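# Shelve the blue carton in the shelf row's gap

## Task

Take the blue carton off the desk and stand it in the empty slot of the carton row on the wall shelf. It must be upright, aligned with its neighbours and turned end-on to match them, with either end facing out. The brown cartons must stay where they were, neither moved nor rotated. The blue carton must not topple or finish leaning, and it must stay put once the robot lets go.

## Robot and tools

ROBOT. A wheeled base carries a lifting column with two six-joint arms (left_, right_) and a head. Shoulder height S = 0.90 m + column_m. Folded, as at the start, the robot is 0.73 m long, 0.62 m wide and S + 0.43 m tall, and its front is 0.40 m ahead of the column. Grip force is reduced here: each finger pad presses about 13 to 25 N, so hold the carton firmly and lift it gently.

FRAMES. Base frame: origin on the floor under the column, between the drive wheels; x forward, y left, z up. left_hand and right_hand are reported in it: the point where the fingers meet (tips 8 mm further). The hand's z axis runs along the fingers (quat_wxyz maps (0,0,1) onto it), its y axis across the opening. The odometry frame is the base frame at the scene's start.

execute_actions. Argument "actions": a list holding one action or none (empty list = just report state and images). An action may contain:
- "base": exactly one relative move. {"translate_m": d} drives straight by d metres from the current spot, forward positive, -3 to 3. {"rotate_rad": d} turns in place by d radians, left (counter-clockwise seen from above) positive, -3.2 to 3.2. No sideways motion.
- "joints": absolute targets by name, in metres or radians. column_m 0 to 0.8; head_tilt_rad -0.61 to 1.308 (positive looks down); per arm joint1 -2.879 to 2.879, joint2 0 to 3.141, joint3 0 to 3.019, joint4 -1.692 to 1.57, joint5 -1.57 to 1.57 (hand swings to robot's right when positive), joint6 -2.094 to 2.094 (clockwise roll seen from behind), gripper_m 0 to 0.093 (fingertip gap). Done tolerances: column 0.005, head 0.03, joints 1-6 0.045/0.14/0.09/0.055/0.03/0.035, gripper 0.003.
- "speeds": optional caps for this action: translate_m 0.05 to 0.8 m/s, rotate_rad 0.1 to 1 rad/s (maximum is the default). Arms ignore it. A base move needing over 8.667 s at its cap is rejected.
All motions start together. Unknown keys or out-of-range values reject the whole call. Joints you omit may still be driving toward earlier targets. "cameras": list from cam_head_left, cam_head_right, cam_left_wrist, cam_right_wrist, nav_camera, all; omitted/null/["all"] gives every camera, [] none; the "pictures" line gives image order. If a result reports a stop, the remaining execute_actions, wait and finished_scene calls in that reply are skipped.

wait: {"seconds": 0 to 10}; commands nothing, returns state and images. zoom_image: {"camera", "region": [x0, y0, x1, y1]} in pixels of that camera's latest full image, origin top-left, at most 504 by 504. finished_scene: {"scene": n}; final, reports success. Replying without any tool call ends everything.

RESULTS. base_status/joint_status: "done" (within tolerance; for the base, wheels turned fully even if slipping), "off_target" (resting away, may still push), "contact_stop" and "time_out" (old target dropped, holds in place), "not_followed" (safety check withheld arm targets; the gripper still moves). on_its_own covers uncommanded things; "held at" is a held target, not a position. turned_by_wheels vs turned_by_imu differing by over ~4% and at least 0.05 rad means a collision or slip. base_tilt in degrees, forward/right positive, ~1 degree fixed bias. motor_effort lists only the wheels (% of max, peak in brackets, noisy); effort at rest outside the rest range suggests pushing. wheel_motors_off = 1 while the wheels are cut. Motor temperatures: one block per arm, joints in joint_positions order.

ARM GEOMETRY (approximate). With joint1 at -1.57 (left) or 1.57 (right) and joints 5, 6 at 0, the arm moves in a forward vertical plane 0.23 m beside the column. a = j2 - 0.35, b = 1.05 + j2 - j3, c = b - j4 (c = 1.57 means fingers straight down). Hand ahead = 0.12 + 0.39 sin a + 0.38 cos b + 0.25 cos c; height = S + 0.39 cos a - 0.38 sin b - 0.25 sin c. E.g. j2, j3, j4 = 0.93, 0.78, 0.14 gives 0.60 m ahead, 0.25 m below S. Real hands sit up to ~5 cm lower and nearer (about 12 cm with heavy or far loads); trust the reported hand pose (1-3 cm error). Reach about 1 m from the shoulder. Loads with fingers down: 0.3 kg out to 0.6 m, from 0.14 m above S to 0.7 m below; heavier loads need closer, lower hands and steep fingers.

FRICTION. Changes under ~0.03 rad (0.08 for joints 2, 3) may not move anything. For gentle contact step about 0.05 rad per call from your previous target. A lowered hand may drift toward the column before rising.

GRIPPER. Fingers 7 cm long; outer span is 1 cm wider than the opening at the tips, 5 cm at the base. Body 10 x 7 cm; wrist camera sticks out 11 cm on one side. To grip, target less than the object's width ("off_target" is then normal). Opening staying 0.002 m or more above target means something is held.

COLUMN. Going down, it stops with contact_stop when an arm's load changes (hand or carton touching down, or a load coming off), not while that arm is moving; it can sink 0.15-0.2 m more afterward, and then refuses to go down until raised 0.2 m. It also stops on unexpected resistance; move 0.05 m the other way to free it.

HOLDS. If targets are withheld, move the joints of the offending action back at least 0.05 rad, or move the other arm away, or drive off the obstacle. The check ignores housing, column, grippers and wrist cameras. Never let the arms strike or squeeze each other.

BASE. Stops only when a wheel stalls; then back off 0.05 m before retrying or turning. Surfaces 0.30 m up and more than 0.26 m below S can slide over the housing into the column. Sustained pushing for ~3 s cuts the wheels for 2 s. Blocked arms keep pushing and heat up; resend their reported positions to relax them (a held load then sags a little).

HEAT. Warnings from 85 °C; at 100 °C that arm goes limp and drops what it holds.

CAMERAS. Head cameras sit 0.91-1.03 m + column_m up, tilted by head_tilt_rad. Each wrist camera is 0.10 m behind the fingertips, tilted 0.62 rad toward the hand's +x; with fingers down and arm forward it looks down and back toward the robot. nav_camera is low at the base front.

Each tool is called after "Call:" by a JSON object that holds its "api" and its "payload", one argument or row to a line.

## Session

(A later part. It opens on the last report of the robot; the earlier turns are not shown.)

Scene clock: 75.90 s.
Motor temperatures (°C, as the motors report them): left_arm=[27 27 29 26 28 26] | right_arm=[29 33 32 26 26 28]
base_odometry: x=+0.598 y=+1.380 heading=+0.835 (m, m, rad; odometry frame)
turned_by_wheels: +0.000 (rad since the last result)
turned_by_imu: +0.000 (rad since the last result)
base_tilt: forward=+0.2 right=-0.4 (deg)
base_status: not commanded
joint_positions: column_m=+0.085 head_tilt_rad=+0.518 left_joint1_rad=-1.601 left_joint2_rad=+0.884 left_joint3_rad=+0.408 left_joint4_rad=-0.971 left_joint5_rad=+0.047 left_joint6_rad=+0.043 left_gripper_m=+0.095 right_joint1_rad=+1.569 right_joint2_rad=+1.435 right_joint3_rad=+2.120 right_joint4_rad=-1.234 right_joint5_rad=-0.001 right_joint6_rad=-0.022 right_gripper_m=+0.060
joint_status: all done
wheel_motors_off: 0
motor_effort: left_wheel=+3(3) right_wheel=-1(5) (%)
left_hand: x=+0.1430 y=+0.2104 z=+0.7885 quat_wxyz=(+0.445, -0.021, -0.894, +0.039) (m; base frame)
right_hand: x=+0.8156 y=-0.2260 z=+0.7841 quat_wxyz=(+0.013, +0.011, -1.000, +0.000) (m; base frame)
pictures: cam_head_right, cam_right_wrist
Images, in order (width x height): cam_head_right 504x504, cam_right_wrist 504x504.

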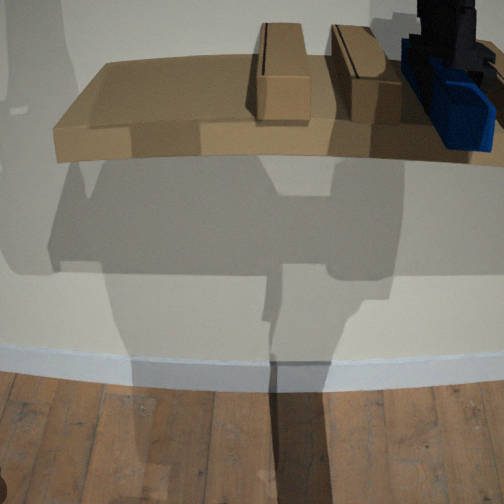

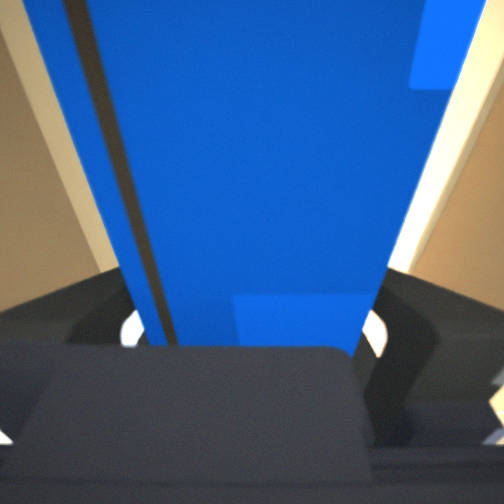

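Call:
{"api": "execute_actions", "payload": {
  "actions": [
    {"joints":{"column_m":0.097}}
  ],
  "cameras": []
}}

Call:
{"api": "execute_actions", "payload": {
  "actions": [
    {"base":{"translate_m":0.03},"speeds":{"translate_m":0.05}}
  ],
  "cameras": ["cam_head_right","cam_head_left","cam_right_wrist"]
}}

Scene clock: 76.77 s.
Motor temperatures (°C, as the motors report them): left_arm=[27 27 29 26 28 26] | right_arm=[29 33 32 26 26 28]
base_odometry: x=+0.598 y=+1.380 heading=+0.835 (m, m, rad; odometry frame)
turned_by_wheels: +0.000 (rad since the last result)
turned_by_imu: +0.000 (rad since the last result)
base_tilt: forward=+0.1 right=-0.4 (deg)
base_status: not commanded
joint_positions: column_m=+0.097 head_tilt_rad=+0.518 left_joint1_rad=-1.601 left_joint2_rad=+0.884 left_joint3_rad=+0.408 left_joint4_rad=-0.971 left_joint5_rad=+0.047 left_joint6_rad=+0.043 left_gripper_m=+0.095 right_joint1_rad=+1.569 right_joint2_rad=+1.440 right_joint3_rad=+2.120 right_joint4_rad=-1.234 right_joint5_rad=-0.001 right_joint6_rad=-0.022 right_gripper_m=+0.060
joint_status: all done
wheel_motors_off: 0
motor_effort: left_wheel=+3(3) right_wheel=-5(4) (%)
left_hand: x=+0.1430 y=+0.2104 z=+0.8004 quat_wxyz=(+0.445, -0.021, -0.894, +0.039) (m; base frame)
right_hand: x=+0.8146 y=-0.2261 z=+0.7926 quat_wxyz=(+0.015, +0.011, -1.000, +0.000) (m; base frame)
pictures: none
No camera images: the call's "cameras" was empty. Leave "cameras" out to get every camera's image.

Scene clock: 78.07 s.
Motor temperatures (°C, as the motors report them): left_arm=[27 27 29 26 28 26] | right_arm=[29 33 32 26 26 28]
base_odometry: x=+0.618 y=+1.402 heading=+0.834 (m, m, rad; odometry frame)
turned_by_wheels: -0.001 (rad since the last result)
turned_by_imu: -0.001 (rad since the last result)
base_tilt: forward=+0.1 right=-0.4 (deg)
base_status: done
joint_positions: column_m=+0.097 head_tilt_rad=+0.518 left_joint1_rad=-1.601 left_joint2_rad=+0.884 left_joint3_rad=+0.409 left_joint4_rad=-0.971 left_joint5_rad=+0.047 left_joint6_rad=+0.043 left_gripper_m=+0.095 right_joint1_rad=+1.569 right_joint2_rad=+1.440 right_joint3_rad=+2.120 right_joint4_rad=-1.232 right_joint5_rad=-0.001 right_joint6_rad=-0.022 right_gripper_m=+0.060
joint_status: not commanded
wheel_motors_off: 0
motor_effort: left_wheel=-1(36) right_wheel=+0(27) (%)
left_hand: x=+0.1434 y=+0.2103 z=+0.8002 quat_wxyz=(+0.445, -0.021, -0.895, +0.039) (m; base frame)
right_hand: x=+0.8150 y=-0.2261 z=+0.7926 quat_wxyz=(+0.015, +0.011, -1.000, +0.000) (m; base frame)
pictures: cam_head_left, cam_head_right, cam_right_wrist
Images, in order (width x height): cam_head_left 504x504, cam_head_right 504x504, cam_right_wrist 504x504.

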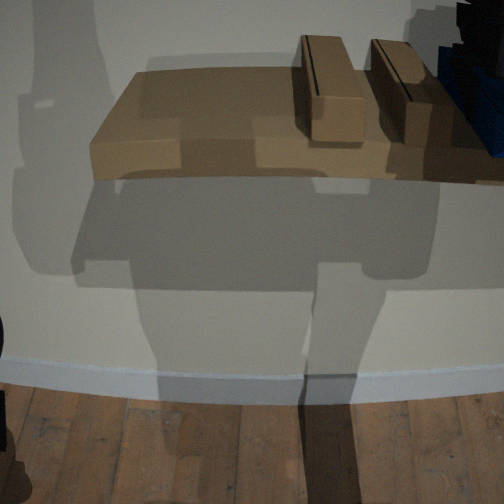

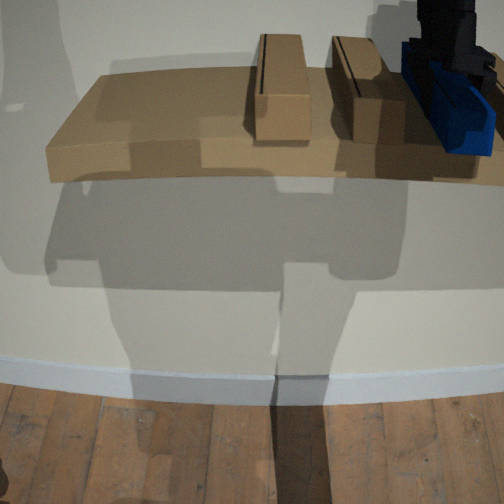

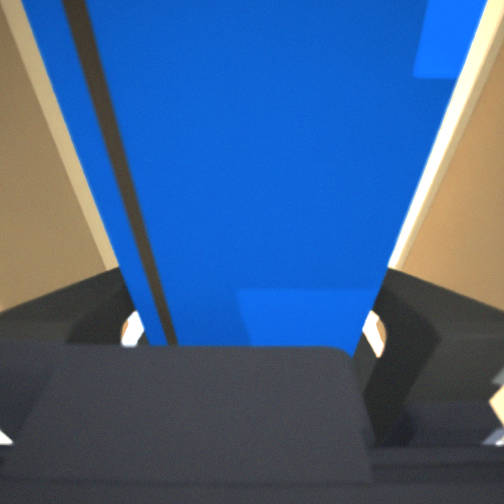

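Call:
{"api": "execute_actions", "payload": {
  "actions": [
    {"base":{"translate_m":0.018},"speeds":{"translate_m":0.05}}
  ],
  "cameras": ["cam_head_right","cam_right_wrist"]
}}

Call:
{"api": "zoom_image", "payload": {
  "camera": "cam_head_right",
  "region": [304,0,504,200]
}}

Scene clock: 79.20 s.
Motor temperatures (°C, as the motors report them): left_arm=[27 27 29 26 28 26] | right_arm=[29 33 32 26 26 28]
base_odometry: x=+0.630 y=+1.416 heading=+0.832 (m, m, rad; odometry frame)
turned_by_wheels: -0.001 (rad since the last result)
turned_by_imu: -0.001 (rad since the last result)
base_tilt: forward=+0.2 right=-0.3 (deg)
base_status: done
joint_positions: column_m=+0.097 head_tilt_rad=+0.518 left_joint1_rad=-1.601 left_joint2_rad=+0.884 left_joint3_rad=+0.410 left_joint4_rad=-0.971 left_joint5_rad=+0.047 left_joint6_rad=+0.043 left_gripper_m=+0.095 right_joint1_rad=+1.569 right_joint2_rad=+1.441 right_joint3_rad=+2.120 right_joint4_rad=-1.232 right_joint5_rad=-0.001 right_joint6_rad=-0.022 right_gripper_m=+0.060
joint_status: not commanded
wheel_motors_off: 0
motor_effort: left_wheel=-1(36) right_wheel=+4(33) (%)
left_hand: x=+0.1439 y=+0.2103 z=+0.8001 quat_wxyz=(+0.444, -0.021, -0.895, +0.039) (m; base frame)
right_hand: x=+0.8151 y=-0.2261 z=+0.7923 quat_wxyz=(+0.014, +0.011, -1.000, +0.000) (m; base frame)
pictures: cam_head_right, cam_right_wrist
Images, in order (width x height): cam_head_right 504x504, cam_right_wrist 504x504.

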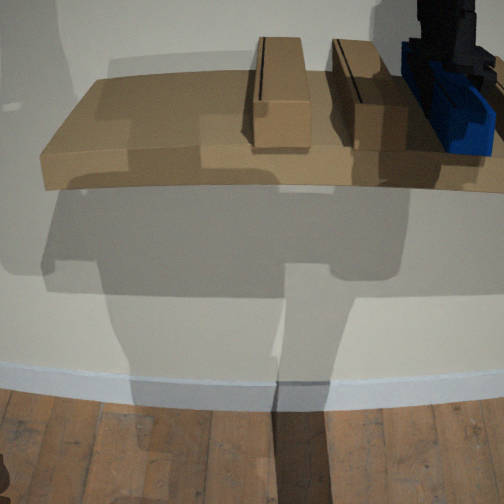

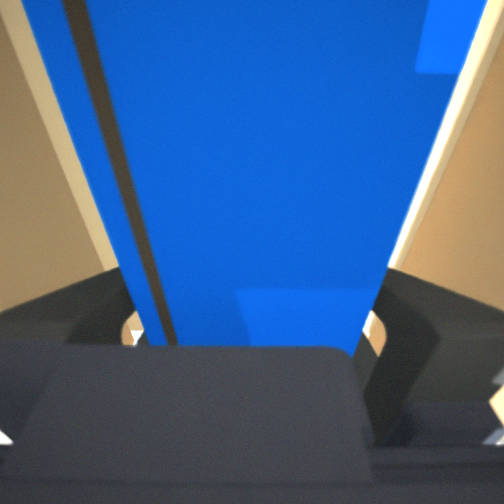

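Region (304, 0, 504, 200) of cam_head_right's 504x504 image, scaled by 2.520, with more detail than that image has.

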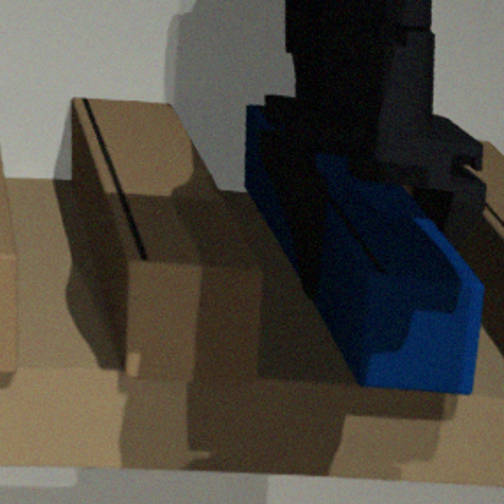

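Call:
{"api": "execute_actions", "payload": {
  "actions": [
    {"base":{"translate_m":0.005},"speeds":{"translate_m":0.05}}
  ],
  "cameras": []
}}

Call:
{"api": "execute_actions", "payload": {
  "actions": [
    {"joints":{"right_gripper_m":0.078}}
  ],
  "cameras": ["cam_right_wrist"]
}}

Call:
{"api": "execute_actions", "payload": {
  "actions": [
    {"joints":{"column_m":0.25}}
  ],
  "cameras": ["cam_right_wrist"]
}}

Call:
{"api": "execute_actions", "payload": {
  "actions": [
    {"base":{"translate_m":-0.5},"joints":{"head_tilt_rad":0.35}}
  ],
  "cameras": ["cam_right_wrist","cam_head_right","nav_camera"]
}}

Scene clock: 79.90 s.
Motor temperatures (°C, as the motors report them): left_arm=[27 27 29 26 28 26] | right_arm=[29 33 32 26 26 28]
base_odometry: x=+0.633 y=+1.419 heading=+0.832 (m, m, rad; odometry frame)
turned_by_wheels: +0.000 (rad since the last result)
turned_by_imu: +0.000 (rad since the last result)
base_tilt: forward=+0.1 right=-0.3 (deg)
base_status: done
joint_positions: column_m=+0.097 head_tilt_rad=+0.517 left_joint1_rad=-1.601 left_joint2_rad=+0.884 left_joint3_rad=+0.411 left_joint4_rad=-0.971 left_joint5_rad=+0.047 left_joint6_rad=+0.043 left_gripper_m=+0.095 right_joint1_rad=+1.569 right_joint2_rad=+1.441 right_joint3_rad=+2.120 right_joint4_rad=-1.230 right_joint5_rad=-0.001 right_joint6_rad=-0.022 right_gripper_m=+0.060
joint_status: not commanded
wheel_motors_off: 0
motor_effort: left_wheel=+0(32) right_wheel=+0(30) (%)
left_hand: x=+0.1447 y=+0.2103 z=+0.7998 quat_wxyz=(+0.444, -0.022, -0.895, +0.039) (m; base frame)
right_hand: x=+0.8155 y=-0.2261 z=+0.7920 quat_wxyz=(+0.014, +0.011, -1.000, +0.000) (m; base frame)
pictures: none
No camera images: the call's "cameras" was empty. Leave "cameras" out to get every camera's image.

Scene clock: 80.57 s.
Motor temperatures (°C, as the motors report them): left_arm=[27 27 29 26 28 26] | right_arm=[29 33 32 26 26 28]
base_odometry: x=+0.633 y=+1.419 heading=+0.832 (m, m, rad; odometry frame)
turned_by_wheels: +0.000 (rad since the last result)
turned_by_imu: +0.000 (rad since the last result)
base_tilt: forward=+0.2 right=-0.5 (deg)
base_status: not commanded
joint_positions: column_m=+0.097 head_tilt_rad=+0.517 left_joint1_rad=-1.601 left_joint2_rad=+0.884 left_joint3_rad=+0.411 left_joint4_rad=-0.971 left_joint5_rad=+0.047 left_joint6_rad=+0.043 left_gripper_m=+0.095 right_joint1_rad=+1.569 right_joint2_rad=+1.441 right_joint3_rad=+2.120 right_joint4_rad=-1.230 right_joint5_rad=-0.001 right_joint6_rad=-0.022 right_gripper_m=+0.078
joint_status: all done
wheel_motors_off: 0
motor_effort: left_wheel=+0(0) right_wheel=+0(0) (%)
left_hand: x=+0.1447 y=+0.2103 z=+0.7998 quat_wxyz=(+0.444, -0.022, -0.895, +0.039) (m; base frame)
right_hand: x=+0.8155 y=-0.2261 z=+0.7920 quat_wxyz=(+0.014, +0.011, -1.000, +0.000) (m; base frame)
pictures: cam_right_wrist
Images, in order (width x height): cam_right_wrist 504x504.

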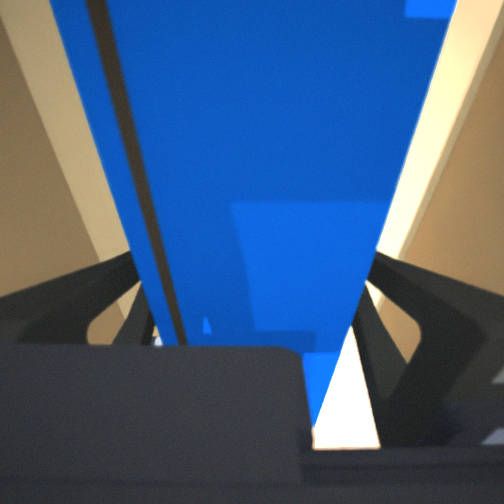

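Scene clock: 83.17 s.
Motor temperatures (°C, as the motors report them): left_arm=[27 27 29 26 28 26] | right_arm=[29 34 32 26 26 28]
base_odometry: x=+0.633 y=+1.419 heading=+0.832 (m, m, rad; odometry frame)
turned_by_wheels: +0.000 (rad since the last result)
turned_by_imu: +0.001 (rad since the last result)
base_tilt: forward=+0.1 right=-0.4 (deg)
base_status: not commanded
joint_positions: column_m=+0.250 head_tilt_rad=+0.517 left_joint1_rad=-1.601 left_joint2_rad=+0.884 left_joint3_rad=+0.411 left_joint4_rad=-0.971 left_joint5_rad=+0.047 left_joint6_rad=+0.043 left_gripper_m=+0.095 right_joint1_rad=+1.569 right_joint2_rad=+1.441 right_joint3_rad=+2.120 right_joint4_rad=-1.230 right_joint5_rad=-0.001 right_joint6_rad=-0.022 right_gripper_m=+0.078
joint_status: all done
wheel_motors_off: 0
motor_effort: left_wheel=-1(1) right_wheel=-1(1) (%)
left_hand: x=+0.1447 y=+0.2103 z=+0.9529 quat_wxyz=(+0.444, -0.022, -0.895, +0.039) (m; base frame)
right_hand: x=+0.8154 y=-0.2261 z=+0.9448 quat_wxyz=(+0.014, +0.011, -1.000, +0.000) (m; base frame)
pictures: cam_right_wrist
Images, in order (width x height): cam_right_wrist 504x504.

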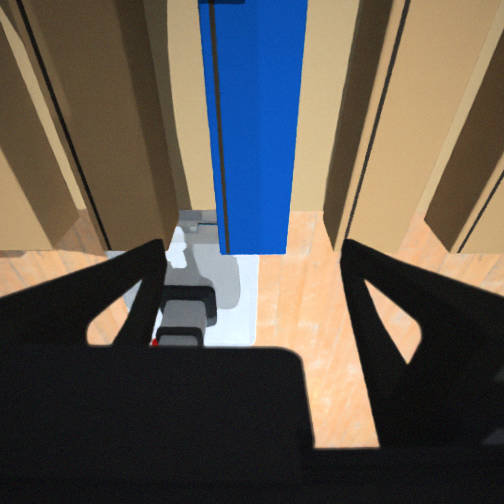

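Scene clock: 85.73 s.
Motor temperatures (°C, as the motors report them): left_arm=[27 27 29 26 28 26] | right_arm=[29 34 32 26 26 28]
base_odometry: x=+0.296 y=+1.050 heading=+0.830 (m, m, rad; odometry frame)
turned_by_wheels: -0.002 (rad since the last result)
turned_by_imu: -0.002 (rad since the last result)
base_tilt: forward=+0.1 right=-0.4 (deg)
base_status: done
joint_positions: column_m=+0.250 head_tilt_rad=+0.369 left_joint1_rad=-1.601 left_joint2_rad=+0.883 left_joint3_rad=+0.408 left_joint4_rad=-0.971 left_joint5_rad=+0.047 left_joint6_rad=+0.043 left_gripper_m=+0.095 right_joint1_rad=+1.569 right_joint2_rad=+1.441 right_joint3_rad=+2.120 right_joint4_rad=-1.229 right_joint5_rad=-0.001 right_joint6_rad=-0.022 right_gripper_m=+0.078
joint_status: all done
wheel_motors_off: 0
motor_effort: left_wheel=-1(56) right_wheel=+3(59) (%)
left_hand: x=+0.1431 y=+0.2104 z=+0.9535 quat_wxyz=(+0.445, -0.021, -0.895, +0.039) (m; base frame)
right_hand: x=+0.8155 y=-0.2261 z=+0.9448 quat_wxyz=(+0.014, +0.011, -1.000, +0.000) (m; base frame)
pictures: cam_head_right, cam_right_wrist, nav_camera
Images, in order (width x height): cam_head_right 504x504, cam_right_wrist 504x504, nav_camera 504x504.

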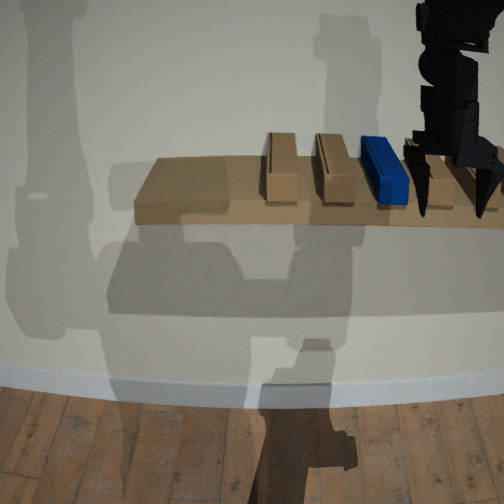

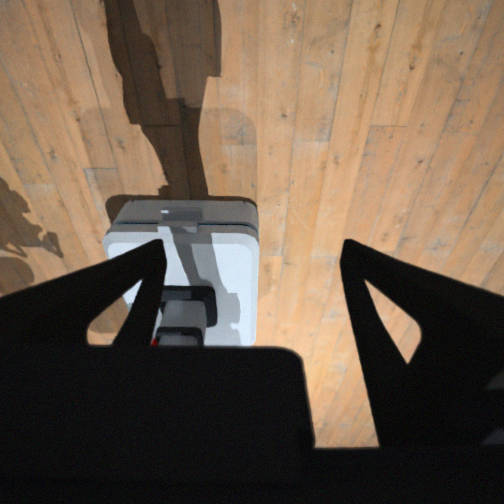

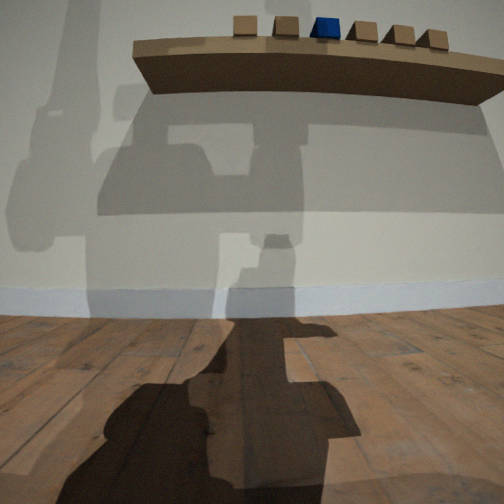

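Call:
{"api": "finished_scene", "payload": {
  "scene": 1
}}

The scene is finished: the task was done.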